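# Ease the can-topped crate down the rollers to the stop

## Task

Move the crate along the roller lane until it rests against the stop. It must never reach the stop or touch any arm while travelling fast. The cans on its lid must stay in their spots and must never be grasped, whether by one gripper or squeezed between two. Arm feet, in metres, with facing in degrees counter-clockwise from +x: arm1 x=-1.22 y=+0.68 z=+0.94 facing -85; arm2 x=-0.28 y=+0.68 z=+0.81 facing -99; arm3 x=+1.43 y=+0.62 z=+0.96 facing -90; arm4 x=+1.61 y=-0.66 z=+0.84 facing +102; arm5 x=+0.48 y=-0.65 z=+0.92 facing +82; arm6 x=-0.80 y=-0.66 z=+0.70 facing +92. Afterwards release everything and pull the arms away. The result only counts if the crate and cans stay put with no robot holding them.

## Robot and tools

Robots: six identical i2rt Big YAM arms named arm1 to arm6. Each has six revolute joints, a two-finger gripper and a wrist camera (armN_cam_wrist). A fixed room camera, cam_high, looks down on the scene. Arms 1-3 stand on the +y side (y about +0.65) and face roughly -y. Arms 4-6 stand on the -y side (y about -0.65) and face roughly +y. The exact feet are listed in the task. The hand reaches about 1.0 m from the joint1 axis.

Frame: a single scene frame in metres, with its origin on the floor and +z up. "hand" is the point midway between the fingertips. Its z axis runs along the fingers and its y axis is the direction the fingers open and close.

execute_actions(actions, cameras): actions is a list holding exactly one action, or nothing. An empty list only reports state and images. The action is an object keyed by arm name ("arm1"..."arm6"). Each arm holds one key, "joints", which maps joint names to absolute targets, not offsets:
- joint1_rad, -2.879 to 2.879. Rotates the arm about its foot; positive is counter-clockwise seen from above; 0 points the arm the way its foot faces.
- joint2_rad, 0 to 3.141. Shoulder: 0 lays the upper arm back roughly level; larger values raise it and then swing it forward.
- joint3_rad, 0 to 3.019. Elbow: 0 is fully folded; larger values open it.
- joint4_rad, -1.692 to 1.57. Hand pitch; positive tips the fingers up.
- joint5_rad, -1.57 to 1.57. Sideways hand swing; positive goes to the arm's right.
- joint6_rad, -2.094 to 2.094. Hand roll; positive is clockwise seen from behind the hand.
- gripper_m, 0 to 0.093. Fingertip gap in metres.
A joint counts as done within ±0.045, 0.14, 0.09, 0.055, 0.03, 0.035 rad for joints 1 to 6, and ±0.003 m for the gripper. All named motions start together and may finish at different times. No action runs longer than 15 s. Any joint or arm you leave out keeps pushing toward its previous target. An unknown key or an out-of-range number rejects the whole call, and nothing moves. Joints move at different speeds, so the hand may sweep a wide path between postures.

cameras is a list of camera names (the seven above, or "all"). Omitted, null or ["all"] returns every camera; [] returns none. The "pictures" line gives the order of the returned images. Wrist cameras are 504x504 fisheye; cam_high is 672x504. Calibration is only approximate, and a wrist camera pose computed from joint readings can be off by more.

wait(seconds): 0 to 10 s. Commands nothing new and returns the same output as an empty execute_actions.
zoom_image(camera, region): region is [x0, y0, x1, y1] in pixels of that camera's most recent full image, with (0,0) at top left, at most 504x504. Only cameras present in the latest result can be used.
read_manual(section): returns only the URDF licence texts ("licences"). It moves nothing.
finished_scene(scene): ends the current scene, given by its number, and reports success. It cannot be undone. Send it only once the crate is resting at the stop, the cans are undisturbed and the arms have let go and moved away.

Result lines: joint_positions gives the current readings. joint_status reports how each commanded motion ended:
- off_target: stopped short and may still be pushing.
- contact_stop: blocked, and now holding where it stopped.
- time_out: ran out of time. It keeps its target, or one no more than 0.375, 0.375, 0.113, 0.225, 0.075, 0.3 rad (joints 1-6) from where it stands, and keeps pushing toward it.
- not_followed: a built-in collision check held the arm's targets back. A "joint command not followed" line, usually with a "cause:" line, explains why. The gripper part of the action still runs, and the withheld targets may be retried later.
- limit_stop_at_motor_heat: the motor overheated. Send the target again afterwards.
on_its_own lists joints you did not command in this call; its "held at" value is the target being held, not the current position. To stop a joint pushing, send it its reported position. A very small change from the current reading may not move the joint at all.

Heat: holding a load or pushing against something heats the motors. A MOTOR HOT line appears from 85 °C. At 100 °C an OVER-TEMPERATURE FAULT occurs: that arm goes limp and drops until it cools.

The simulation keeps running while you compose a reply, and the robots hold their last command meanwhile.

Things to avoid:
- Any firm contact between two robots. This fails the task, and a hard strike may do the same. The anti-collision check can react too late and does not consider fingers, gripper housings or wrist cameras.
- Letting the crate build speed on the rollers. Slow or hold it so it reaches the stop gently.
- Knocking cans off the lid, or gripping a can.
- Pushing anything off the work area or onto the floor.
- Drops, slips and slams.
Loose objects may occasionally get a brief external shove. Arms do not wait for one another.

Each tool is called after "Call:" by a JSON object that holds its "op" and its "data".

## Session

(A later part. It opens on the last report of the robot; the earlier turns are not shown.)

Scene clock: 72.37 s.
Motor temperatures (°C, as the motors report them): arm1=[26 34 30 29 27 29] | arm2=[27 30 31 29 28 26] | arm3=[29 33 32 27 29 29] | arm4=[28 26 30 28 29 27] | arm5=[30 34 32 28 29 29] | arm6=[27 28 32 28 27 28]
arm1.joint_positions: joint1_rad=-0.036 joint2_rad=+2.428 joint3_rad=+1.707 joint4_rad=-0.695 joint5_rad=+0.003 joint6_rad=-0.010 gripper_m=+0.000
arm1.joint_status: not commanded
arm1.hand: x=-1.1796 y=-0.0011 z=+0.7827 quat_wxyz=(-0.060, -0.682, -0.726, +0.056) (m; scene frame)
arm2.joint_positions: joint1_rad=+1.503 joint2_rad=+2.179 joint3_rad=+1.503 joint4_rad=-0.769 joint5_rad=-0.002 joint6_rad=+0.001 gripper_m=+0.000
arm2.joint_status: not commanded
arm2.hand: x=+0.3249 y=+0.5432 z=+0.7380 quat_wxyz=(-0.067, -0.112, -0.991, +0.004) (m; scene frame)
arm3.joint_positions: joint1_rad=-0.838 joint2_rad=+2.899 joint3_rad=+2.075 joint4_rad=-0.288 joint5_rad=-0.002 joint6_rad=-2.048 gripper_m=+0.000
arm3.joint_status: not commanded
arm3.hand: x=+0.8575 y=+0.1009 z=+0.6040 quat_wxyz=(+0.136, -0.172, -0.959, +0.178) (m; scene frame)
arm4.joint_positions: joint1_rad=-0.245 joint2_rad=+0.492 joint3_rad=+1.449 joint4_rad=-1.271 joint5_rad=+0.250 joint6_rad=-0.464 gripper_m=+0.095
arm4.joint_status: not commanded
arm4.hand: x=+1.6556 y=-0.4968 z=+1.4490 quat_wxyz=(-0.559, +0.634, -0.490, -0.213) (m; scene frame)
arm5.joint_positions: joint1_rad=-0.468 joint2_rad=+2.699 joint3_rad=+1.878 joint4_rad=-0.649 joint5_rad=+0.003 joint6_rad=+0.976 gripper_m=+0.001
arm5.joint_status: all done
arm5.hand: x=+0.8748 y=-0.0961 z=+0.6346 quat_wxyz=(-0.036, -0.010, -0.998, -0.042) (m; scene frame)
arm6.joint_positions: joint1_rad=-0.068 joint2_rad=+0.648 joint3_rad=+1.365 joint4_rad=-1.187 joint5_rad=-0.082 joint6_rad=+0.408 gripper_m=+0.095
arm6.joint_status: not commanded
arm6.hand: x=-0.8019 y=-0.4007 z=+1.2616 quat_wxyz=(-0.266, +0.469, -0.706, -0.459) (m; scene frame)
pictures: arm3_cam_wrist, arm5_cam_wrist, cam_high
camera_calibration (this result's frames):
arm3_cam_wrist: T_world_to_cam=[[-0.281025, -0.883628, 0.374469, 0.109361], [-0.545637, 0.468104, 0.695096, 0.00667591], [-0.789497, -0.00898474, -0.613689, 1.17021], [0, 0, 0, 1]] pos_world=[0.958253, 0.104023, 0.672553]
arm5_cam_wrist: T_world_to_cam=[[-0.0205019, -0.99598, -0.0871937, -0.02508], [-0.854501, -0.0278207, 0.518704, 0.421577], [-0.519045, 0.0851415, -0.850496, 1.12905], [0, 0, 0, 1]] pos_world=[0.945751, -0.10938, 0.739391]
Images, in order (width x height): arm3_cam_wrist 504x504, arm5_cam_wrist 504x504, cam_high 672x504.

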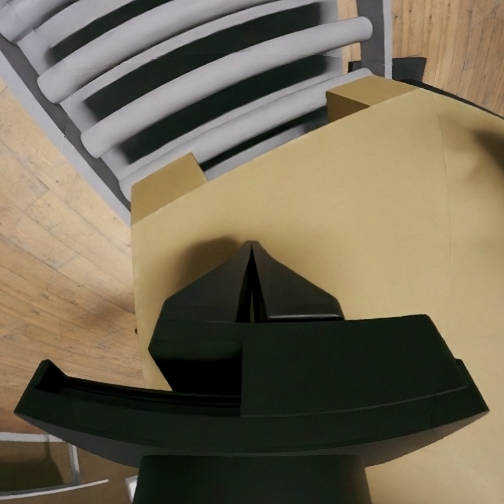

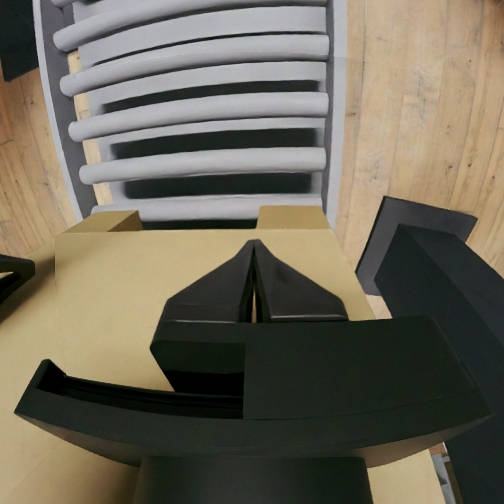

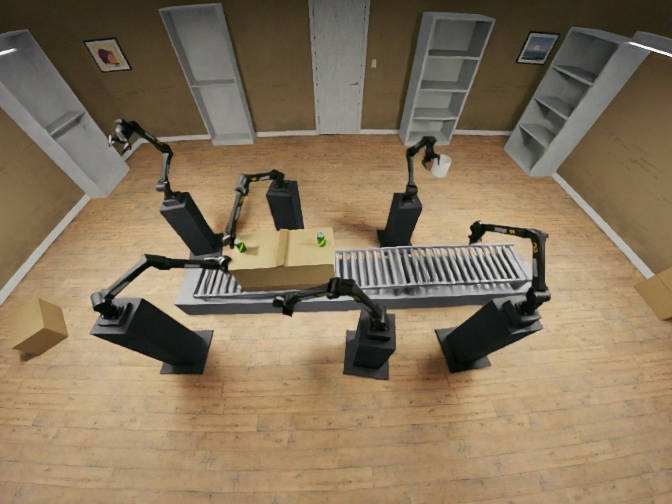

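Call:
{"op": "execute_actions", "data": {"actions": [{"arm5":{"joints":{"joint1_rad":-0.52}}}], "cameras": []}}

Call:
{"op": "execute_actions", "data": {"actions": [{"arm5":{"joints":{"joint1_rad":-1.3}},"arm3":{"joints":{"joint4_rad":-0.42}}}], "cameras": []}}

Call:
{"op": "execute_actions", "data": {"actions": [{"arm3":{"joints":{"joint1_rad":-0.77}}}], "cameras": []}}

Call:
{"op": "execute_actions", "data": {"actions": [{"arm3":{"joints":{"joint1_rad":-0.71,"joint4_rad":-0.55}}}], "cameras": []}}

Call:
{"op": "execute_actions", "data": {"actions": [{"arm3":{"joints":{"joint1_rad":-0.63}}}], "cameras": []}}

Call:
{"op": "execute_actions", "data": {"actions": [{"arm3":{"joints":{"joint1_rad":-0.55}}}], "cameras": []}}

Call:
{"op": "execute_actions", "data": {"actions": [{"arm3":{"joints":{"joint1_rad":-0.47,"joint6_rad":-1.97}}}], "cameras": []}}

Call:
{"op": "execute_actions", "data": {"actions": [{"arm3":{"joints":{"joint1_rad":-0.39,"joint6_rad":-1.89}}}], "cameras": []}}

Call:
{"op": "execute_actions", "data": {"actions": [{"arm3":{"joints":{"joint1_rad":-0.33,"joint6_rad":-1.83}}}], "cameras": ["arm3_cam_wrist","cam_high"]}}

Scene clock: 73.87 s.
Motor temperatures (°C, as the motors report them): arm1=[26 34 30 29 27 29] | arm2=[27 30 31 29 28 26] | arm3=[29 33 32 27 29 29] | arm4=[28 26 30 28 29 27] | arm5=[30 34 32 28 29 29] | arm6=[27 28 32 28 27 28]
arm1.joint_positions: joint1_rad=-0.036 joint2_rad=+2.428 joint3_rad=+1.707 joint4_rad=-0.695 joint5_rad=+0.003 joint6_rad=-0.010 gripper_m=+0.000
arm1.joint_status: not commanded
arm1.hand: x=-1.1796 y=-0.0011 z=+0.7827 quat_wxyz=(-0.060, -0.682, -0.726, +0.056) (m; scene frame)
arm2.joint_positions: joint1_rad=+1.503 joint2_rad=+2.179 joint3_rad=+1.503 joint4_rad=-0.769 joint5_rad=-0.002 joint6_rad=+0.001 gripper_m=+0.000
arm2.joint_status: not commanded
arm2.hand: x=+0.3249 y=+0.5432 z=+0.7380 quat_wxyz=(-0.067, -0.112, -0.991, +0.004) (m; scene frame)
arm3.joint_positions: joint1_rad=-0.826 joint2_rad=+2.899 joint3_rad=+2.075 joint4_rad=-0.288 joint5_rad=-0.002 joint6_rad=-2.053 gripper_m=+0.000
arm3.joint_status: not commanded
arm3.hand: x=+0.8637 y=+0.0941 z=+0.6039 quat_wxyz=(+0.135, -0.164, -0.961, +0.178) (m; scene frame)
arm4.joint_positions: joint1_rad=-0.245 joint2_rad=+0.492 joint3_rad=+1.449 joint4_rad=-1.271 joint5_rad=+0.250 joint6_rad=-0.464 gripper_m=+0.095
arm4.joint_status: not commanded
arm4.hand: x=+1.6556 y=-0.4968 z=+1.4490 quat_wxyz=(-0.559, +0.634, -0.490, -0.213) (m; scene frame)
arm5.joint_positions: joint1_rad=-0.522 joint2_rad=+2.699 joint3_rad=+1.870 joint4_rad=-0.649 joint5_rad=+0.002 joint6_rad=+0.975 gripper_m=+0.001
arm5.joint_status: all done
arm5.hand: x=+0.9013 y=-0.1215 z=+0.6325 quat_wxyz=(-0.034, -0.037, -0.998, -0.038) (m; scene frame)
arm6.joint_positions: joint1_rad=-0.068 joint2_rad=+0.648 joint3_rad=+1.365 joint4_rad=-1.187 joint5_rad=-0.082 joint6_rad=+0.408 gripper_m=+0.095
arm6.joint_status: not commanded
arm6.hand: x=-0.8019 y=-0.4007 z=+1.2616 quat_wxyz=(-0.266, +0.469, -0.706, -0.459) (m; scene frame)
pictures: none
No camera images: the call's "cameras" was empty. Leave "cameras" out to get every camera's image.

Scene clock: 75.87 s.
Motor temperatures (°C, as the motors report them): arm1=[26 34 30 29 27 29] | arm2=[27 30 31 29 28 26] | arm3=[29 33 32 27 29 29] | arm4=[28 27 30 28 29 27] | arm5=[30 34 32 28 29 29] | arm6=[27 28 32 28 27 28]
arm1.joint_positions: joint1_rad=-0.036 joint2_rad=+2.428 joint3_rad=+1.707 joint4_rad=-0.695 joint5_rad=+0.003 joint6_rad=-0.010 gripper_m=+0.000
arm1.joint_status: not commanded
arm1.hand: x=-1.1796 y=-0.0011 z=+0.7827 quat_wxyz=(-0.060, -0.682, -0.726, +0.056) (m; scene frame)
arm2.joint_positions: joint1_rad=+1.503 joint2_rad=+2.179 joint3_rad=+1.503 joint4_rad=-0.769 joint5_rad=-0.002 joint6_rad=+0.001 gripper_m=+0.000
arm2.joint_status: not commanded
arm2.hand: x=+0.3249 y=+0.5432 z=+0.7380 quat_wxyz=(-0.067, -0.112, -0.991, +0.004) (m; scene frame)
arm3.joint_positions: joint1_rad=-0.820 joint2_rad=+2.879 joint3_rad=+2.075 joint4_rad=-0.415 joint5_rad=-0.003 joint6_rad=-2.054 gripper_m=+0.000
arm3.joint_status: all done
arm3.hand: x=+0.8810 y=+0.1038 z=+0.6068 quat_wxyz=(+0.102, -0.162, -0.972, +0.137) (m; scene frame)
arm4.joint_positions: joint1_rad=-0.245 joint2_rad=+0.492 joint3_rad=+1.449 joint4_rad=-1.271 joint5_rad=+0.250 joint6_rad=-0.464 gripper_m=+0.095
arm4.joint_status: not commanded
arm4.hand: x=+1.6556 y=-0.4968 z=+1.4490 quat_wxyz=(-0.559, +0.634, -0.490, -0.213) (m; scene frame)
arm5.joint_positions: joint1_rad=-1.291 joint2_rad=+2.699 joint3_rad=+1.870 joint4_rad=-0.649 joint5_rad=+0.001 joint6_rad=+0.973 gripper_m=+0.001
arm5.joint_status: all done
arm5.hand: x=+1.1502 y=-0.5613 z=+0.6344 quat_wxyz=(-0.045, -0.408, -0.911, -0.027) (m; scene frame)
arm6.joint_positions: joint1_rad=-0.068 joint2_rad=+0.648 joint3_rad=+1.365 joint4_rad=-1.187 joint5_rad=-0.082 joint6_rad=+0.408 gripper_m=+0.095
arm6.joint_status: not commanded
arm6.hand: x=-0.8019 y=-0.4007 z=+1.2616 quat_wxyz=(-0.266, +0.469, -0.706, -0.459) (m; scene frame)
pictures: none
No camera images: the call's "cameras" was empty. Leave "cameras" out to get every camera's image.

Scene clock: 77.20 s.
Motor temperatures (°C, as the motors report them): arm1=[26 34 30 29 27 29] | arm2=[27 30 31 29 28 26] | arm3=[29 33 32 27 29 29] | arm4=[28 27 30 28 29 27] | arm5=[30 34 32 28 29 29] | arm6=[27 28 32 28 27 28]
arm1.joint_positions: joint1_rad=-0.036 joint2_rad=+2.428 joint3_rad=+1.707 joint4_rad=-0.695 joint5_rad=+0.003 joint6_rad=-0.010 gripper_m=+0.000
arm1.joint_status: not commanded
arm1.hand: x=-1.1796 y=-0.0011 z=+0.7827 quat_wxyz=(-0.060, -0.682, -0.726, +0.056) (m; scene frame)
arm2.joint_positions: joint1_rad=+1.503 joint2_rad=+2.179 joint3_rad=+1.503 joint4_rad=-0.769 joint5_rad=-0.002 joint6_rad=+0.001 gripper_m=+0.000
arm2.joint_status: not commanded
arm2.hand: x=+0.3249 y=+0.5432 z=+0.7380 quat_wxyz=(-0.067, -0.112, -0.991, +0.004) (m; scene frame)
arm3.joint_positions: joint1_rad=-0.702 joint2_rad=+2.878 joint3_rad=+2.073 joint4_rad=-0.427 joint5_rad=-0.010 joint6_rad=-2.068 gripper_m=+0.000
arm3.joint_status: joint1_rad off_target (ended at -0.702, target -0.770)
arm3.hand: x=+0.9491 y=+0.0443 z=+0.6061 quat_wxyz=(+0.088, -0.097, -0.982, +0.139) (m; scene frame)
arm4.joint_positions: joint1_rad=-0.245 joint2_rad=+0.492 joint3_rad=+1.449 joint4_rad=-1.271 joint5_rad=+0.250 joint6_rad=-0.464 gripper_m=+0.095
arm4.joint_status: not commanded
arm4.hand: x=+1.6556 y=-0.4968 z=+1.4490 quat_wxyz=(-0.559, +0.634, -0.490, -0.213) (m; scene frame)
arm5.joint_positions: joint1_rad=-1.291 joint2_rad=+2.699 joint3_rad=+1.870 joint4_rad=-0.649 joint5_rad=+0.001 joint6_rad=+0.973 gripper_m=+0.001
arm5.joint_status: not commanded
arm5.hand: x=+1.1502 y=-0.5613 z=+0.6344 quat_wxyz=(-0.045, -0.408, -0.911, -0.027) (m; scene frame)
arm6.joint_positions: joint1_rad=-0.068 joint2_rad=+0.648 joint3_rad=+1.365 joint4_rad=-1.187 joint5_rad=-0.082 joint6_rad=+0.408 gripper_m=+0.095
arm6.joint_status: not commanded
arm6.hand: x=-0.8019 y=-0.4007 z=+1.2616 quat_wxyz=(-0.266, +0.469, -0.706, -0.459) (m; scene frame)
pictures: none
No camera images: the call's "cameras" was empty. Leave "cameras" out to get every camera's image.

Scene clock: 78.40 s.
Motor temperatures (°C, as the motors report them): arm1=[26 34 30 29 27 29] | arm2=[27 30 31 29 28 26] | arm3=[29 33 32 27 29 29] | arm4=[28 27 30 28 29 27] | arm5=[30 34 32 28 29 29] | arm6=[27 28 32 28 27 28]
arm1.joint_positions: joint1_rad=-0.036 joint2_rad=+2.428 joint3_rad=+1.707 joint4_rad=-0.695 joint5_rad=+0.003 joint6_rad=-0.010 gripper_m=+0.000
arm1.joint_status: not commanded
arm1.hand: x=-1.1796 y=-0.0011 z=+0.7827 quat_wxyz=(-0.060, -0.682, -0.726, +0.056) (m; scene frame)
arm2.joint_positions: joint1_rad=+1.503 joint2_rad=+2.179 joint3_rad=+1.503 joint4_rad=-0.769 joint5_rad=-0.002 joint6_rad=+0.001 gripper_m=+0.000
arm2.joint_status: not commanded
arm2.hand: x=+0.3249 y=+0.5432 z=+0.7380 quat_wxyz=(-0.067, -0.112, -0.991, +0.004) (m; scene frame)
arm3.joint_positions: joint1_rad=-0.671 joint2_rad=+2.866 joint3_rad=+2.077 joint4_rad=-0.548 joint5_rad=-0.005 joint6_rad=-2.060 gripper_m=+0.000
arm3.joint_status: all done
arm3.hand: x=+0.9791 y=+0.0469 z=+0.6076 quat_wxyz=(+0.059, -0.087, -0.990, +0.096) (m; scene frame)
arm4.joint_positions: joint1_rad=-0.245 joint2_rad=+0.492 joint3_rad=+1.449 joint4_rad=-1.271 joint5_rad=+0.250 joint6_rad=-0.464 gripper_m=+0.095
arm4.joint_status: not commanded
arm4.hand: x=+1.6556 y=-0.4968 z=+1.4490 quat_wxyz=(-0.559, +0.634, -0.490, -0.213) (m; scene frame)
arm5.joint_positions: joint1_rad=-1.291 joint2_rad=+2.699 joint3_rad=+1.870 joint4_rad=-0.649 joint5_rad=+0.001 joint6_rad=+0.973 gripper_m=+0.001
arm5.joint_status: not commanded
arm5.hand: x=+1.1502 y=-0.5613 z=+0.6344 quat_wxyz=(-0.045, -0.408, -0.911, -0.027) (m; scene frame)
arm6.joint_positions: joint1_rad=-0.068 joint2_rad=+0.648 joint3_rad=+1.365 joint4_rad=-1.187 joint5_rad=-0.082 joint6_rad=+0.408 gripper_m=+0.095
arm6.joint_status: not commanded
arm6.hand: x=-0.8019 y=-0.4007 z=+1.2616 quat_wxyz=(-0.266, +0.469, -0.706, -0.459) (m; scene frame)
pictures: none
No camera images: the call's "cameras" was empty. Leave "cameras" out to get every camera's image.

Scene clock: 79.77 s.
Motor temperatures (°C, as the motors report them): arm1=[26 34 30 29 27 29] | arm2=[27 30 31 29 28 26] | arm3=[29 33 32 27 29 29] | arm4=[28 27 30 28 29 27] | arm5=[30 34 32 28 29 29] | arm6=[27 28 32 28 27 28]
arm1.joint_positions: joint1_rad=-0.036 joint2_rad=+2.428 joint3_rad=+1.707 joint4_rad=-0.695 joint5_rad=+0.003 joint6_rad=-0.010 gripper_m=+0.000
arm1.joint_status: not commanded
arm1.hand: x=-1.1796 y=-0.0011 z=+0.7827 quat_wxyz=(-0.060, -0.682, -0.726, +0.056) (m; scene frame)
arm2.joint_positions: joint1_rad=+1.503 joint2_rad=+2.179 joint3_rad=+1.503 joint4_rad=-0.769 joint5_rad=-0.002 joint6_rad=+0.001 gripper_m=+0.000
arm2.joint_status: not commanded
arm2.hand: x=+0.3249 y=+0.5432 z=+0.7380 quat_wxyz=(-0.067, -0.112, -0.991, +0.004) (m; scene frame)
arm3.joint_positions: joint1_rad=-0.557 joint2_rad=+2.867 joint3_rad=+2.077 joint4_rad=-0.564 joint5_rad=-0.016 joint6_rad=-2.061 gripper_m=+0.000
arm3.joint_status: joint1_rad off_target (ended at -0.557, target -0.630)
arm3.hand: x=+1.0517 y=+0.0021 z=+0.6061 quat_wxyz=(+0.044, -0.029, -0.994, +0.095) (m; scene frame)
arm4.joint_positions: joint1_rad=-0.245 joint2_rad=+0.492 joint3_rad=+1.449 joint4_rad=-1.271 joint5_rad=+0.250 joint6_rad=-0.464 gripper_m=+0.095
arm4.joint_status: not commanded
arm4.hand: x=+1.6556 y=-0.4968 z=+1.4490 quat_wxyz=(-0.559, +0.634, -0.490, -0.213) (m; scene frame)
arm5.joint_positions: joint1_rad=-1.291 joint2_rad=+2.699 joint3_rad=+1.870 joint4_rad=-0.649 joint5_rad=+0.001 joint6_rad=+0.973 gripper_m=+0.001
arm5.joint_status: not commanded
arm5.hand: x=+1.1502 y=-0.5613 z=+0.6344 quat_wxyz=(-0.045, -0.408, -0.911, -0.027) (m; scene frame)
arm6.joint_positions: joint1_rad=-0.068 joint2_rad=+0.648 joint3_rad=+1.365 joint4_rad=-1.187 joint5_rad=-0.082 joint6_rad=+0.408 gripper_m=+0.095
arm6.joint_status: not commanded
arm6.hand: x=-0.8019 y=-0.4007 z=+1.2616 quat_wxyz=(-0.266, +0.469, -0.706, -0.459) (m; scene frame)
pictures: none
No camera images: the call's "cameras" was empty. Leave "cameras" out to get every camera's image.

Scene clock: 81.17 s.
Motor temperatures (°C, as the motors report them): arm1=[26 34 30 29 27 29] | arm2=[27 30 31 29 28 26] | arm3=[29 33 32 27 29 29] | arm4=[28 27 30 28 29 27] | arm5=[30 34 32 28 29 29] | arm6=[27 28 32 28 27 28]
arm1.joint_positions: joint1_rad=-0.036 joint2_rad=+2.428 joint3_rad=+1.707 joint4_rad=-0.695 joint5_rad=+0.003 joint6_rad=-0.010 gripper_m=+0.000
arm1.joint_status: not commanded
arm1.hand: x=-1.1796 y=-0.0011 z=+0.7827 quat_wxyz=(-0.060, -0.682, -0.726, +0.056) (m; scene frame)
arm2.joint_positions: joint1_rad=+1.503 joint2_rad=+2.179 joint3_rad=+1.503 joint4_rad=-0.769 joint5_rad=-0.002 joint6_rad=+0.001 gripper_m=+0.000
arm2.joint_status: not commanded
arm2.hand: x=+0.3249 y=+0.5432 z=+0.7380 quat_wxyz=(-0.067, -0.112, -0.991, +0.004) (m; scene frame)
arm3.joint_positions: joint1_rad=-0.495 joint2_rad=+2.869 joint3_rad=+2.077 joint4_rad=-0.564 joint5_rad=-0.015 joint6_rad=-2.044 gripper_m=+0.000
arm3.joint_status: joint1_rad off_target (ended at -0.495, target -0.550)
arm3.hand: x=+1.0909 y=-0.0192 z=+0.6048 quat_wxyz=(+0.040, -0.007, -0.995, +0.095) (m; scene frame)
arm4.joint_positions: joint1_rad=-0.245 joint2_rad=+0.492 joint3_rad=+1.449 joint4_rad=-1.271 joint5_rad=+0.250 joint6_rad=-0.464 gripper_m=+0.095
arm4.joint_status: not commanded
arm4.hand: x=+1.6556 y=-0.4968 z=+1.4490 quat_wxyz=(-0.559, +0.634, -0.490, -0.213) (m; scene frame)
arm5.joint_positions: joint1_rad=-1.291 joint2_rad=+2.699 joint3_rad=+1.870 joint4_rad=-0.649 joint5_rad=+0.001 joint6_rad=+0.973 gripper_m=+0.001
arm5.joint_status: not commanded
arm5.hand: x=+1.1502 y=-0.5613 z=+0.6344 quat_wxyz=(-0.045, -0.408, -0.911, -0.027) (m; scene frame)
arm6.joint_positions: joint1_rad=-0.068 joint2_rad=+0.648 joint3_rad=+1.365 joint4_rad=-1.187 joint5_rad=-0.082 joint6_rad=+0.408 gripper_m=+0.095
arm6.joint_status: not commanded
arm6.hand: x=-0.8019 y=-0.4007 z=+1.2616 quat_wxyz=(-0.266, +0.469, -0.706, -0.459) (m; scene frame)
pictures: none
No camera images: the call's "cameras" was empty. Leave "cameras" out to get every camera's image.

Scene clock: 82.60 s.
Motor temperatures (°C, as the motors report them): arm1=[26 34 30 29 27 29] | arm2=[27 30 31 29 28 26] | arm3=[29 33 32 27 29 29] | arm4=[28 27 30 28 29 27] | arm5=[30 34 32 28 29 29] | arm6=[27 28 32 28 27 28]
arm1.joint_positions: joint1_rad=-0.036 joint2_rad=+2.428 joint3_rad=+1.707 joint4_rad=-0.695 joint5_rad=+0.003 joint6_rad=-0.010 gripper_m=+0.000
arm1.joint_status: not commanded
arm1.hand: x=-1.1796 y=-0.0011 z=+0.7827 quat_wxyz=(-0.060, -0.682, -0.726, +0.056) (m; scene frame)
arm2.joint_positions: joint1_rad=+1.503 joint2_rad=+2.179 joint3_rad=+1.503 joint4_rad=-0.769 joint5_rad=-0.002 joint6_rad=+0.001 gripper_m=+0.000
arm2.joint_status: not commanded
arm2.hand: x=+0.3249 y=+0.5432 z=+0.7380 quat_wxyz=(-0.067, -0.112, -0.991, +0.004) (m; scene frame)
arm3.joint_positions: joint1_rad=-0.396 joint2_rad=+2.875 joint3_rad=+2.077 joint4_rad=-0.566 joint5_rad=-0.020 joint6_rad=-1.955 gripper_m=+0.000
arm3.joint_status: joint1_rad off_target (ended at -0.396, target -0.470); the others done
arm3.hand: x=+1.1579 y=-0.0468 z=+0.6009 quat_wxyz=(+0.027, -0.002, -0.995, +0.096) (m; scene frame)
arm4.joint_positions: joint1_rad=-0.245 joint2_rad=+0.492 joint3_rad=+1.449 joint4_rad=-1.271 joint5_rad=+0.250 joint6_rad=-0.464 gripper_m=+0.095
arm4.joint_status: not commanded
arm4.hand: x=+1.6556 y=-0.4968 z=+1.4490 quat_wxyz=(-0.559, +0.634, -0.490, -0.213) (m; scene frame)
arm5.joint_positions: joint1_rad=-1.291 joint2_rad=+2.699 joint3_rad=+1.870 joint4_rad=-0.649 joint5_rad=+0.001 joint6_rad=+0.973 gripper_m=+0.001
arm5.joint_status: not commanded
arm5.hand: x=+1.1502 y=-0.5613 z=+0.6344 quat_wxyz=(-0.045, -0.408, -0.911, -0.027) (m; scene frame)
arm6.joint_positions: joint1_rad=-0.068 joint2_rad=+0.648 joint3_rad=+1.365 joint4_rad=-1.187 joint5_rad=-0.082 joint6_rad=+0.408 gripper_m=+0.095
arm6.joint_status: not commanded
arm6.hand: x=-0.8019 y=-0.4007 z=+1.2616 quat_wxyz=(-0.266, +0.469, -0.706, -0.459) (m; scene frame)
pictures: none
No camera images: the call's "cameras" was empty. Leave "cameras" out to get every camera's image.

Scene clock: 84.07 s.
Motor temperatures (°C, as the motors report them): arm1=[26 34 30 29 27 29] | arm2=[27 30 31 29 28 26] | arm3=[29 33 32 27 29 29] | arm4=[28 27 30 28 29 27] | arm5=[30 34 32 28 29 29] | arm6=[27 28 32 28 27 28]
arm1.joint_positions: joint1_rad=-0.036 joint2_rad=+2.428 joint3_rad=+1.707 joint4_rad=-0.695 joint5_rad=+0.003 joint6_rad=-0.010 gripper_m=+0.000
arm1.joint_status: not commanded
arm1.hand: x=-1.1796 y=-0.0011 z=+0.7827 quat_wxyz=(-0.060, -0.682, -0.726, +0.056) (m; scene frame)
arm2.joint_positions: joint1_rad=+1.503 joint2_rad=+2.179 joint3_rad=+1.503 joint4_rad=-0.769 joint5_rad=-0.002 joint6_rad=+0.001 gripper_m=+0.000
arm2.joint_status: not commanded
arm2.hand: x=+0.3249 y=+0.5432 z=+0.7380 quat_wxyz=(-0.067, -0.112, -0.991, +0.004) (m; scene frame)
arm3.joint_positions: joint1_rad=-0.323 joint2_rad=+2.881 joint3_rad=+2.077 joint4_rad=-0.566 joint5_rad=-0.015 joint6_rad=-1.878 gripper_m=+0.000
arm3.joint_status: joint1_rad off_target (ended at -0.323, target -0.390); the others done
arm3.hand: x=+1.2077 y=-0.0620 z=+0.5971 quat_wxyz=(+0.021, -0.004, -0.995, +0.095) (m; scene frame)
arm4.joint_positions: joint1_rad=-0.245 joint2_rad=+0.492 joint3_rad=+1.449 joint4_rad=-1.271 joint5_rad=+0.250 joint6_rad=-0.464 gripper_m=+0.095
arm4.joint_status: not commanded
arm4.hand: x=+1.6556 y=-0.4968 z=+1.4490 quat_wxyz=(-0.559, +0.634, -0.490, -0.213) (m; scene frame)
arm5.joint_positions: joint1_rad=-1.291 joint2_rad=+2.699 joint3_rad=+1.870 joint4_rad=-0.649 joint5_rad=+0.001 joint6_rad=+0.973 gripper_m=+0.001
arm5.joint_status: not commanded
arm5.hand: x=+1.1502 y=-0.5613 z=+0.6344 quat_wxyz=(-0.045, -0.408, -0.911, -0.027) (m; scene frame)
arm6.joint_positions: joint1_rad=-0.068 joint2_rad=+0.648 joint3_rad=+1.365 joint4_rad=-1.187 joint5_rad=-0.082 joint6_rad=+0.408 gripper_m=+0.095
arm6.joint_status: not commanded
arm6.hand: x=-0.8019 y=-0.4007 z=+1.2616 quat_wxyz=(-0.266, +0.469, -0.706, -0.459) (m; scene frame)
pictures: none
No camera images: the call's "cameras" was empty. Leave "cameras" out to get every camera's image.

Scene clock: 85.50 s.
Motor temperatures (°C, as the motors report them): arm1=[26 34 30 29 27 29] | arm2=[27 30 31 29 28 26] | arm3=[29 33 32 27 29 29] | arm4=[28 27 30 28 29 27] | arm5=[30 34 32 28 29 29] | arm6=[27 28 32 28 27 28]
arm1.joint_positions: joint1_rad=-0.036 joint2_rad=+2.428 joint3_rad=+1.707 joint4_rad=-0.695 joint5_rad=+0.003 joint6_rad=-0.010 gripper_m=+0.000
arm1.joint_status: not commanded
arm1.hand: x=-1.1796 y=-0.0011 z=+0.7827 quat_wxyz=(-0.060, -0.682, -0.726, +0.056) (m; scene frame)
arm2.joint_positions: joint1_rad=+1.503 joint2_rad=+2.179 joint3_rad=+1.503 joint4_rad=-0.769 joint5_rad=-0.002 joint6_rad=+0.001 gripper_m=+0.000
arm2.joint_status: not commanded
arm2.hand: x=+0.3249 y=+0.5432 z=+0.7380 quat_wxyz=(-0.067, -0.112, -0.991, +0.004) (m; scene frame)
arm3.joint_positions: joint1_rad=-0.268 joint2_rad=+2.885 joint3_rad=+2.077 joint4_rad=-0.566 joint5_rad=-0.015 joint6_rad=-1.823 gripper_m=+0.000
arm3.joint_status: joint1_rad off_target (ended at -0.268, target -0.330); the others done
arm3.hand: x=+1.2464 y=-0.0711 z=+0.5940 quat_wxyz=(+0.015, -0.004, -0.995, +0.094) (m; scene frame)
arm4.joint_positions: joint1_rad=-0.245 joint2_rad=+0.492 joint3_rad=+1.449 joint4_rad=-1.271 joint5_rad=+0.250 joint6_rad=-0.464 gripper_m=+0.095
arm4.joint_status: not commanded
arm4.hand: x=+1.6556 y=-0.4968 z=+1.4490 quat_wxyz=(-0.559, +0.634, -0.490, -0.213) (m; scene frame)
arm5.joint_positions: joint1_rad=-1.291 joint2_rad=+2.699 joint3_rad=+1.870 joint4_rad=-0.649 joint5_rad=+0.001 joint6_rad=+0.973 gripper_m=+0.001
arm5.joint_status: not commanded
arm5.hand: x=+1.1502 y=-0.5613 z=+0.6344 quat_wxyz=(-0.045, -0.408, -0.911, -0.027) (m; scene frame)
arm6.joint_positions: joint1_rad=-0.068 joint2_rad=+0.648 joint3_rad=+1.365 joint4_rad=-1.187 joint5_rad=-0.082 joint6_rad=+0.408 gripper_m=+0.095
arm6.joint_status: not commanded
arm6.hand: x=-0.8019 y=-0.4007 z=+1.2616 quat_wxyz=(-0.266, +0.469, -0.706, -0.459) (m; scene frame)
pictures: arm3_cam_wrist, cam_high
camera_calibration (this result's frames):
arm3_cam_wrist: T_world_to_cam=[[-0.000553513, -0.984811, 0.17363, -0.167082], [-0.790412, 0.106792, 0.603195, 0.640332], [-0.612575, -0.136905, -0.778465, 1.33795], [0, 0, 0, 1]] pos_world=[1.32563, -0.0497547, 0.684313]
Images, in order (width x height): arm3_cam_wrist 504x504, cam_high 672x504.

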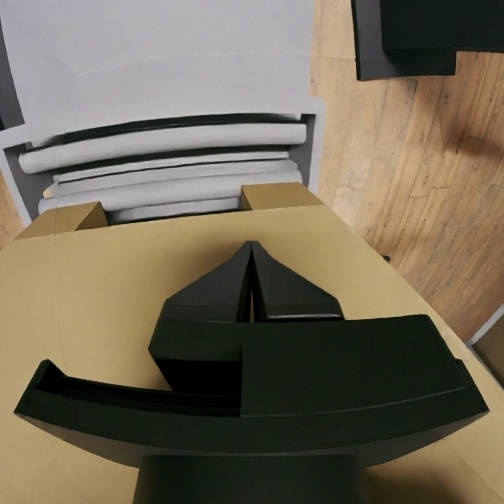

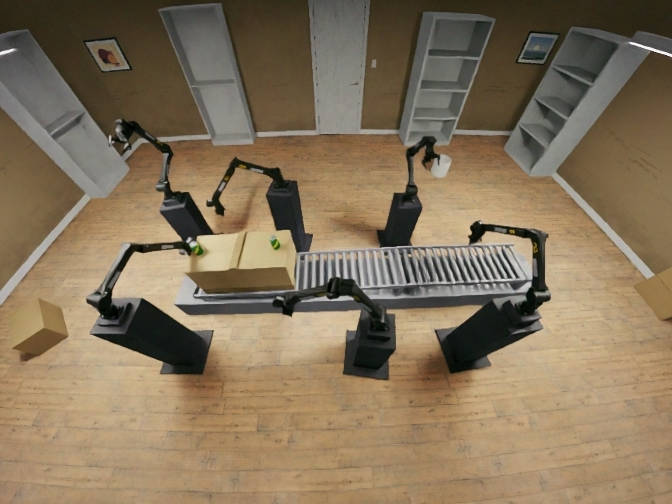

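Call:
{"op": "execute_actions", "data": {"actions": [{"arm3":{"joints":{"joint1_rad":-0.27,"joint6_rad":-1.77,"joint2_rad":2.94}}}], "cameras": []}}

Call:
{"op": "execute_actions", "data": {"actions": [{"arm3":{"joints":{"joint1_rad":-0.22,"joint6_rad":-1.72}}}], "cameras": []}}

Call:
{"op": "execute_actions", "data": {"actions": [{"arm3":{"joints":{"joint1_rad":-0.18}}}], "cameras": []}}

Call:
{"op": "execute_actions", "data": {"actions": [{"arm3":{"joints":{"joint1_rad":-0.14}}}], "cameras": []}}

Call:
{"op": "execute_actions", "data": {"actions": [{"arm3":{"joints":{"joint1_rad":-0.10}}}], "cameras": []}}

Call:
{"op": "execute_actions", "data": {"actions": [{"arm3":{"joints":{"joint1_rad":-0.06}}}], "cameras": ["arm3_cam_wrist"]}}

Scene clock: 87.50 s.
Motor temperatures (°C, as the motors report them): arm1=[26 34 30 29 27 29] | arm2=[27 31 31 29 28 26] | arm3=[29 33 32 27 29 29] | arm4=[28 27 30 28 29 27] | arm5=[30 34 32 28 29 29] | arm6=[27 28 32 28 27 28]
arm1.joint_positions: joint1_rad=-0.036 joint2_rad=+2.428 joint3_rad=+1.707 joint4_rad=-0.695 joint5_rad=+0.003 joint6_rad=-0.010 gripper_m=+0.000
arm1.joint_status: not commanded
arm1.hand: x=-1.1796 y=-0.0011 z=+0.7827 quat_wxyz=(-0.060, -0.682, -0.726, +0.056) (m; scene frame)
arm2.joint_positions: joint1_rad=+1.503 joint2_rad=+2.179 joint3_rad=+1.503 joint4_rad=-0.769 joint5_rad=-0.002 joint6_rad=+0.001 gripper_m=+0.000
arm2.joint_status: not commanded
arm2.hand: x=+0.3249 y=+0.5432 z=+0.7380 quat_wxyz=(-0.067, -0.112, -0.991, +0.004) (m; scene frame)
arm3.joint_positions: joint1_rad=-0.198 joint2_rad=+2.897 joint3_rad=+2.077 joint4_rad=-0.557 joint5_rad=-0.009 joint6_rad=-1.758 gripper_m=+0.000
arm3.joint_status: joint1_rad off_target (ended at -0.198, target -0.270); the others done
arm3.hand: x=+1.2949 y=-0.0785 z=+0.5867 quat_wxyz=(+0.011, -0.002, -0.996, +0.093) (m; scene frame)
arm4.joint_positions: joint1_rad=-0.245 joint2_rad=+0.492 joint3_rad=+1.449 joint4_rad=-1.271 joint5_rad=+0.250 joint6_rad=-0.464 gripper_m=+0.095
arm4.joint_status: not commanded
arm4.hand: x=+1.6556 y=-0.4968 z=+1.4490 quat_wxyz=(-0.559, +0.634, -0.490, -0.213) (m; scene frame)
arm5.joint_positions: joint1_rad=-1.291 joint2_rad=+2.699 joint3_rad=+1.870 joint4_rad=-0.649 joint5_rad=+0.001 joint6_rad=+0.973 gripper_m=+0.001
arm5.joint_status: not commanded
arm5.hand: x=+1.1502 y=-0.5613 z=+0.6344 quat_wxyz=(-0.045, -0.408, -0.911, -0.027) (m; scene frame)
arm6.joint_positions: joint1_rad=-0.068 joint2_rad=+0.648 joint3_rad=+1.365 joint4_rad=-1.187 joint5_rad=-0.082 joint6_rad=+0.408 gripper_m=+0.095
arm6.joint_status: not commanded
arm6.hand: x=-0.8019 y=-0.4007 z=+1.2616 quat_wxyz=(-0.266, +0.469, -0.706, -0.459) (m; scene frame)
pictures: none
No camera images: the call's "cameras" was empty. Leave "cameras" out to get every camera's image.

Scene clock: 88.90 s.
Motor temperatures (°C, as the motors report them): arm1=[26 34 30 29 27 29] | arm2=[27 31 31 29 28 26] | arm3=[29 33 32 27 29 29] | arm4=[28 27 30 28 29 27] | arm5=[30 34 32 28 29 29] | arm6=[27 28 32 28 27 28]
arm1.joint_positions: joint1_rad=-0.036 joint2_rad=+2.428 joint3_rad=+1.707 joint4_rad=-0.695 joint5_rad=+0.003 joint6_rad=-0.010 gripper_m=+0.000
arm1.joint_status: not commanded
arm1.hand: x=-1.1796 y=-0.0011 z=+0.7827 quat_wxyz=(-0.060, -0.682, -0.726, +0.056) (m; scene frame)
arm2.joint_positions: joint1_rad=+1.503 joint2_rad=+2.179 joint3_rad=+1.503 joint4_rad=-0.769 joint5_rad=-0.002 joint6_rad=+0.001 gripper_m=+0.000
arm2.joint_status: not commanded
arm2.hand: x=+0.3249 y=+0.5432 z=+0.7380 quat_wxyz=(-0.067, -0.112, -0.991, +0.004) (m; scene frame)
arm3.joint_positions: joint1_rad=-0.159 joint2_rad=+2.900 joint3_rad=+2.077 joint4_rad=-0.557 joint5_rad=-0.008 joint6_rad=-1.718 gripper_m=+0.000
arm3.joint_status: joint1_rad off_target (ended at -0.159, target -0.220); the others done
arm3.hand: x=+1.3225 y=-0.0813 z=+0.5842 quat_wxyz=(+0.007, -0.003, -0.996, +0.092) (m; scene frame)
arm4.joint_positions: joint1_rad=-0.245 joint2_rad=+0.492 joint3_rad=+1.449 joint4_rad=-1.271 joint5_rad=+0.250 joint6_rad=-0.464 gripper_m=+0.095
arm4.joint_status: not commanded
arm4.hand: x=+1.6556 y=-0.4968 z=+1.4490 quat_wxyz=(-0.559, +0.634, -0.490, -0.213) (m; scene frame)
arm5.joint_positions: joint1_rad=-1.291 joint2_rad=+2.699 joint3_rad=+1.870 joint4_rad=-0.649 joint5_rad=+0.001 joint6_rad=+0.973 gripper_m=+0.001
arm5.joint_status: not commanded
arm5.hand: x=+1.1502 y=-0.5613 z=+0.6344 quat_wxyz=(-0.045, -0.408, -0.911, -0.027) (m; scene frame)
arm6.joint_positions: joint1_rad=-0.068 joint2_rad=+0.648 joint3_rad=+1.365 joint4_rad=-1.187 joint5_rad=-0.082 joint6_rad=+0.408 gripper_m=+0.095
arm6.joint_status: not commanded
arm6.hand: x=-0.8019 y=-0.4007 z=+1.2616 quat_wxyz=(-0.266, +0.469, -0.706, -0.459) (m; scene frame)
pictures: none
No camera images: the call's "cameras" was empty. Leave "cameras" out to get every camera's image.

Scene clock: 90.27 s.
Motor temperatures (°C, as the motors report them): arm1=[26 34 30 29 27 29] | arm2=[27 31 31 29 28 26] | arm3=[29 33 32 27 29 29] | arm4=[28 27 30 28 29 27] | arm5=[30 35 32 28 29 29] | arm6=[27 28 32 28 27 28]
arm1.joint_positions: joint1_rad=-0.036 joint2_rad=+2.428 joint3_rad=+1.707 joint4_rad=-0.695 joint5_rad=+0.003 joint6_rad=-0.010 gripper_m=+0.000
arm1.joint_status: not commanded
arm1.hand: x=-1.1796 y=-0.0011 z=+0.7827 quat_wxyz=(-0.060, -0.682, -0.726, +0.056) (m; scene frame)
arm2.joint_positions: joint1_rad=+1.503 joint2_rad=+2.179 joint3_rad=+1.503 joint4_rad=-0.769 joint5_rad=-0.002 joint6_rad=+0.001 gripper_m=+0.000
arm2.joint_status: not commanded
arm2.hand: x=+0.3249 y=+0.5432 z=+0.7380 quat_wxyz=(-0.067, -0.112, -0.991, +0.004) (m; scene frame)
arm3.joint_positions: joint1_rad=-0.122 joint2_rad=+2.906 joint3_rad=+2.077 joint4_rad=-0.557 joint5_rad=-0.010 joint6_rad=-1.702 gripper_m=+0.000
arm3.joint_status: joint1_rad off_target (ended at -0.122, target -0.180)
arm3.hand: x=+1.3495 y=-0.0822 z=+0.5807 quat_wxyz=(+0.004, +0.008, -0.996, +0.089) (m; scene frame)
arm4.joint_positions: joint1_rad=-0.245 joint2_rad=+0.492 joint3_rad=+1.449 joint4_rad=-1.271 joint5_rad=+0.250 joint6_rad=-0.464 gripper_m=+0.095
arm4.joint_status: not commanded
arm4.hand: x=+1.6556 y=-0.4968 z=+1.4490 quat_wxyz=(-0.559, +0.634, -0.490, -0.213) (m; scene frame)
arm5.joint_positions: joint1_rad=-1.291 joint2_rad=+2.699 joint3_rad=+1.870 joint4_rad=-0.649 joint5_rad=+0.001 joint6_rad=+0.973 gripper_m=+0.001
arm5.joint_status: not commanded
arm5.hand: x=+1.1502 y=-0.5613 z=+0.6344 quat_wxyz=(-0.045, -0.408, -0.911, -0.027) (m; scene frame)
arm6.joint_positions: joint1_rad=-0.068 joint2_rad=+0.648 joint3_rad=+1.365 joint4_rad=-1.187 joint5_rad=-0.082 joint6_rad=+0.408 gripper_m=+0.095
arm6.joint_status: not commanded
arm6.hand: x=-0.8019 y=-0.4007 z=+1.2616 quat_wxyz=(-0.266, +0.469, -0.706, -0.459) (m; scene frame)
pictures: none
No camera images: the call's "cameras" was empty. Leave "cameras" out to get every camera's image.

Scene clock: 90.77 s.
Motor temperatures (°C, as the motors report them): arm1=[26 34 30 29 27 29] | arm2=[27 31 31 29 28 26] | arm3=[29 33 32 27 29 29] | arm4=[28 27 30 28 29 27] | arm5=[30 35 32 28 29 29] | arm6=[27 28 32 28 27 28]
arm1.joint_positions: joint1_rad=-0.036 joint2_rad=+2.428 joint3_rad=+1.707 joint4_rad=-0.695 joint5_rad=+0.003 joint6_rad=-0.010 gripper_m=+0.000
arm1.joint_status: not commanded
arm1.hand: x=-1.1796 y=-0.0011 z=+0.7827 quat_wxyz=(-0.060, -0.682, -0.726, +0.056) (m; scene frame)
arm2.joint_positions: joint1_rad=+1.503 joint2_rad=+2.179 joint3_rad=+1.503 joint4_rad=-0.769 joint5_rad=-0.002 joint6_rad=+0.001 gripper_m=+0.000
arm2.joint_status: not commanded
arm2.hand: x=+0.3249 y=+0.5432 z=+0.7380 quat_wxyz=(-0.067, -0.112, -0.991, +0.004) (m; scene frame)
arm3.joint_positions: joint1_rad=-0.120 joint2_rad=+2.906 joint3_rad=+2.077 joint4_rad=-0.557 joint5_rad=-0.010 joint6_rad=-1.703 gripper_m=+0.000
arm3.joint_status: all done
arm3.hand: x=+1.3505 y=-0.0823 z=+0.5807 quat_wxyz=(+0.004, +0.009, -0.996, +0.089) (m; scene frame)
arm4.joint_positions: joint1_rad=-0.245 joint2_rad=+0.492 joint3_rad=+1.449 joint4_rad=-1.271 joint5_rad=+0.250 joint6_rad=-0.464 gripper_m=+0.095
arm4.joint_status: not commanded
arm4.hand: x=+1.6556 y=-0.4968 z=+1.4490 quat_wxyz=(-0.559, +0.634, -0.490, -0.213) (m; scene frame)
arm5.joint_positions: joint1_rad=-1.291 joint2_rad=+2.699 joint3_rad=+1.870 joint4_rad=-0.649 joint5_rad=+0.001 joint6_rad=+0.973 gripper_m=+0.001
arm5.joint_status: not commanded
arm5.hand: x=+1.1502 y=-0.5613 z=+0.6344 quat_wxyz=(-0.045, -0.408, -0.911, -0.027) (m; scene frame)
arm6.joint_positions: joint1_rad=-0.068 joint2_rad=+0.648 joint3_rad=+1.365 joint4_rad=-1.187 joint5_rad=-0.082 joint6_rad=+0.408 gripper_m=+0.095
arm6.joint_status: not commanded
arm6.hand: x=-0.8019 y=-0.4007 z=+1.2616 quat_wxyz=(-0.266, +0.469, -0.706, -0.459) (m; scene frame)
pictures: none
No camera images: the call's "cameras" was empty. Leave "cameras" out to get every camera's image.

Scene clock: 91.53 s.
Motor temperatures (°C, as the motors report them): arm1=[26 34 30 29 27 29] | arm2=[27 31 31 29 28 26] | arm3=[29 33 32 27 29 29] | arm4=[28 27 30 28 29 27] | arm5=[30 35 32 28 29 29] | arm6=[27 28 32 28 27 28]
arm1.joint_positions: joint1_rad=-0.036 joint2_rad=+2.428 joint3_rad=+1.707 joint4_rad=-0.695 joint5_rad=+0.003 joint6_rad=-0.010 gripper_m=+0.000
arm1.joint_status: not commanded
arm1.hand: x=-1.1796 y=-0.0011 z=+0.7827 quat_wxyz=(-0.060, -0.682, -0.726, +0.056) (m; scene frame)
arm2.joint_positions: joint1_rad=+1.503 joint2_rad=+2.179 joint3_rad=+1.503 joint4_rad=-0.769 joint5_rad=-0.002 joint6_rad=+0.001 gripper_m=+0.000
arm2.joint_status: not commanded
arm2.hand: x=+0.3249 y=+0.5432 z=+0.7380 quat_wxyz=(-0.067, -0.112, -0.991, +0.004) (m; scene frame)
arm3.joint_positions: joint1_rad=-0.104 joint2_rad=+2.921 joint3_rad=+2.077 joint4_rad=-0.557 joint5_rad=-0.004 joint6_rad=-1.712 gripper_m=+0.000
arm3.joint_status: all done
arm3.hand: x=+1.3614 y=-0.0756 z=+0.5704 quat_wxyz=(+0.005, +0.021, -0.996, +0.081) (m; scene frame)
arm4.joint_positions: joint1_rad=-0.245 joint2_rad=+0.492 joint3_rad=+1.449 joint4_rad=-1.271 joint5_rad=+0.250 joint6_rad=-0.464 gripper_m=+0.095
arm4.joint_status: not commanded
arm4.hand: x=+1.6556 y=-0.4968 z=+1.4490 quat_wxyz=(-0.559, +0.634, -0.490, -0.213) (m; scene frame)
arm5.joint_positions: joint1_rad=-1.291 joint2_rad=+2.699 joint3_rad=+1.870 joint4_rad=-0.649 joint5_rad=+0.001 joint6_rad=+0.973 gripper_m=+0.001
arm5.joint_status: not commanded
arm5.hand: x=+1.1502 y=-0.5613 z=+0.6344 quat_wxyz=(-0.045, -0.408, -0.911, -0.027) (m; scene frame)
arm6.joint_positions: joint1_rad=-0.068 joint2_rad=+0.648 joint3_rad=+1.365 joint4_rad=-1.187 joint5_rad=-0.082 joint6_rad=+0.408 gripper_m=+0.095
arm6.joint_status: not commanded
arm6.hand: x=-0.8019 y=-0.4007 z=+1.2616 quat_wxyz=(-0.266, +0.469, -0.706, -0.459) (m; scene frame)
pictures: none
No camera images: the call's "cameras" was empty. Leave "cameras" out to get every camera's image.

Scene clock: 92.40 s.
Motor temperatures (°C, as the motors report them): arm1=[26 34 30 29 27 29] | arm2=[27 31 31 29 28 26] | arm3=[29 33 32 27 29 29] | arm4=[28 27 30 28 29 27] | arm5=[30 35 32 28 29 29] | arm6=[27 28 32 28 27 28]
arm1.joint_positions: joint1_rad=-0.036 joint2_rad=+2.428 joint3_rad=+1.707 joint4_rad=-0.695 joint5_rad=+0.003 joint6_rad=-0.010 gripper_m=+0.000
arm1.joint_status: not commanded
arm1.hand: x=-1.1796 y=-0.0011 z=+0.7827 quat_wxyz=(-0.060, -0.682, -0.726, +0.056) (m; scene frame)
arm2.joint_positions: joint1_rad=+1.503 joint2_rad=+2.179 joint3_rad=+1.503 joint4_rad=-0.769 joint5_rad=-0.002 joint6_rad=+0.001 gripper_m=+0.000
arm2.joint_status: not commanded
arm2.hand: x=+0.3249 y=+0.5432 z=+0.7380 quat_wxyz=(-0.067, -0.112, -0.991, +0.004) (m; scene frame)
arm3.joint_positions: joint1_rad=-0.055 joint2_rad=+2.921 joint3_rad=+2.077 joint4_rad=-0.557 joint5_rad=-0.003 joint6_rad=-1.712 gripper_m=+0.000
arm3.joint_status: all done
arm3.hand: x=+1.3959 y=-0.0782 z=+0.5705 quat_wxyz=(+0.004, +0.046, -0.996, +0.082) (m; scene frame)
arm4.joint_positions: joint1_rad=-0.245 joint2_rad=+0.492 joint3_rad=+1.449 joint4_rad=-1.271 joint5_rad=+0.250 joint6_rad=-0.464 gripper_m=+0.095
arm4.joint_status: not commanded
arm4.hand: x=+1.6556 y=-0.4968 z=+1.4490 quat_wxyz=(-0.559, +0.634, -0.490, -0.213) (m; scene frame)
arm5.joint_positions: joint1_rad=-1.291 joint2_rad=+2.699 joint3_rad=+1.870 joint4_rad=-0.649 joint5_rad=+0.001 joint6_rad=+0.973 gripper_m=+0.001
arm5.joint_status: not commanded
arm5.hand: x=+1.1502 y=-0.5613 z=+0.6344 quat_wxyz=(-0.045, -0.408, -0.911, -0.027) (m; scene frame)
arm6.joint_positions: joint1_rad=-0.068 joint2_rad=+0.648 joint3_rad=+1.365 joint4_rad=-1.187 joint5_rad=-0.082 joint6_rad=+0.408 gripper_m=+0.095
arm6.joint_status: not commanded
arm6.hand: x=-0.8019 y=-0.4007 z=+1.2616 quat_wxyz=(-0.266, +0.469, -0.706, -0.459) (m; scene frame)
pictures: arm3_cam_wrist
camera_calibration (this result's frames):
arm3_cam_wrist: T_world_to_cam=[[0.0974049, -0.984056, 0.148817, -0.292411], [-0.804388, 0.0102109, 0.594016, 0.790617], [-0.586065, -0.177566, -0.790568, 1.37697], [0, 0, 0, 1]] pos_world=[1.47144, -0.051317, 0.662468]
Images, in order (width x height): arm3_cam_wrist 504x504.

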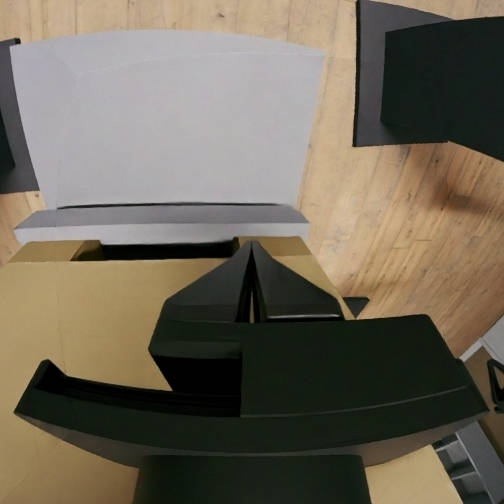

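Call:
{"op": "execute_actions", "data": {"actions": [{"arm3":{"joints":{"joint1_rad":0.8}}}], "cameras": []}}

Call:
{"op": "finished_scene", "data": {"scene": 1}}

Scene clock: 94.70 s.
Motor temperatures (°C, as the motors report them): arm1=[26 34 30 29 27 29] | arm2=[27 31 31 29 28 26] | arm3=[29 34 32 27 29 29] | arm4=[28 27 30 28 29 27] | arm5=[30 35 32 28 29 29] | arm6=[27 28 32 28 27 28]
arm1.joint_positions: joint1_rad=-0.036 joint2_rad=+2.428 joint3_rad=+1.707 joint4_rad=-0.695 joint5_rad=+0.003 joint6_rad=-0.010 gripper_m=+0.000
arm1.joint_status: not commanded
arm1.hand: x=-1.1796 y=-0.0011 z=+0.7827 quat_wxyz=(-0.060, -0.682, -0.726, +0.056) (m; scene frame)
arm2.joint_positions: joint1_rad=+1.503 joint2_rad=+2.179 joint3_rad=+1.503 joint4_rad=-0.769 joint5_rad=-0.002 joint6_rad=+0.001 gripper_m=+0.000
arm2.joint_status: not commanded
arm2.hand: x=+0.3249 y=+0.5432 z=+0.7380 quat_wxyz=(-0.067, -0.112, -0.991, +0.004) (m; scene frame)
arm3.joint_positions: joint1_rad=+0.797 joint2_rad=+2.921 joint3_rad=+2.094 joint4_rad=-0.550 joint5_rad=-0.002 joint6_rad=-1.712 gripper_m=+0.000
arm3.joint_status: all done
arm3.hand: x=+1.9422 y=+0.1282 z=+0.5798 quat_wxyz=(-0.036, +0.453, -0.886, +0.090) (m; scene frame)
arm4.joint_positions: joint1_rad=-0.245 joint2_rad=+0.492 joint3_rad=+1.449 joint4_rad=-1.271 joint5_rad=+0.250 joint6_rad=-0.464 gripper_m=+0.095
arm4.joint_status: not commanded
arm4.hand: x=+1.6556 y=-0.4968 z=+1.4490 quat_wxyz=(-0.559, +0.634, -0.490, -0.213) (m; scene frame)
arm5.joint_positions: joint1_rad=-1.291 joint2_rad=+2.699 joint3_rad=+1.870 joint4_rad=-0.649 joint5_rad=+0.001 joint6_rad=+0.973 gripper_m=+0.001
arm5.joint_status: not commanded
arm5.hand: x=+1.1502 y=-0.5613 z=+0.6344 quat_wxyz=(-0.045, -0.408, -0.911, -0.027) (m; scene frame)
arm6.joint_positions: joint1_rad=-0.068 joint2_rad=+0.648 joint3_rad=+1.365 joint4_rad=-1.187 joint5_rad=-0.082 joint6_rad=+0.408 gripper_m=+0.095
arm6.joint_status: not commanded
arm6.hand: x=-0.8019 y=-0.4007 z=+1.2616 quat_wxyz=(-0.266, +0.469, -0.706, -0.459) (m; scene frame)
pictures: none
No camera images: the call's "cameras" was empty. Leave "cameras" out to get every camera's image.

The scene is finished: the task was done.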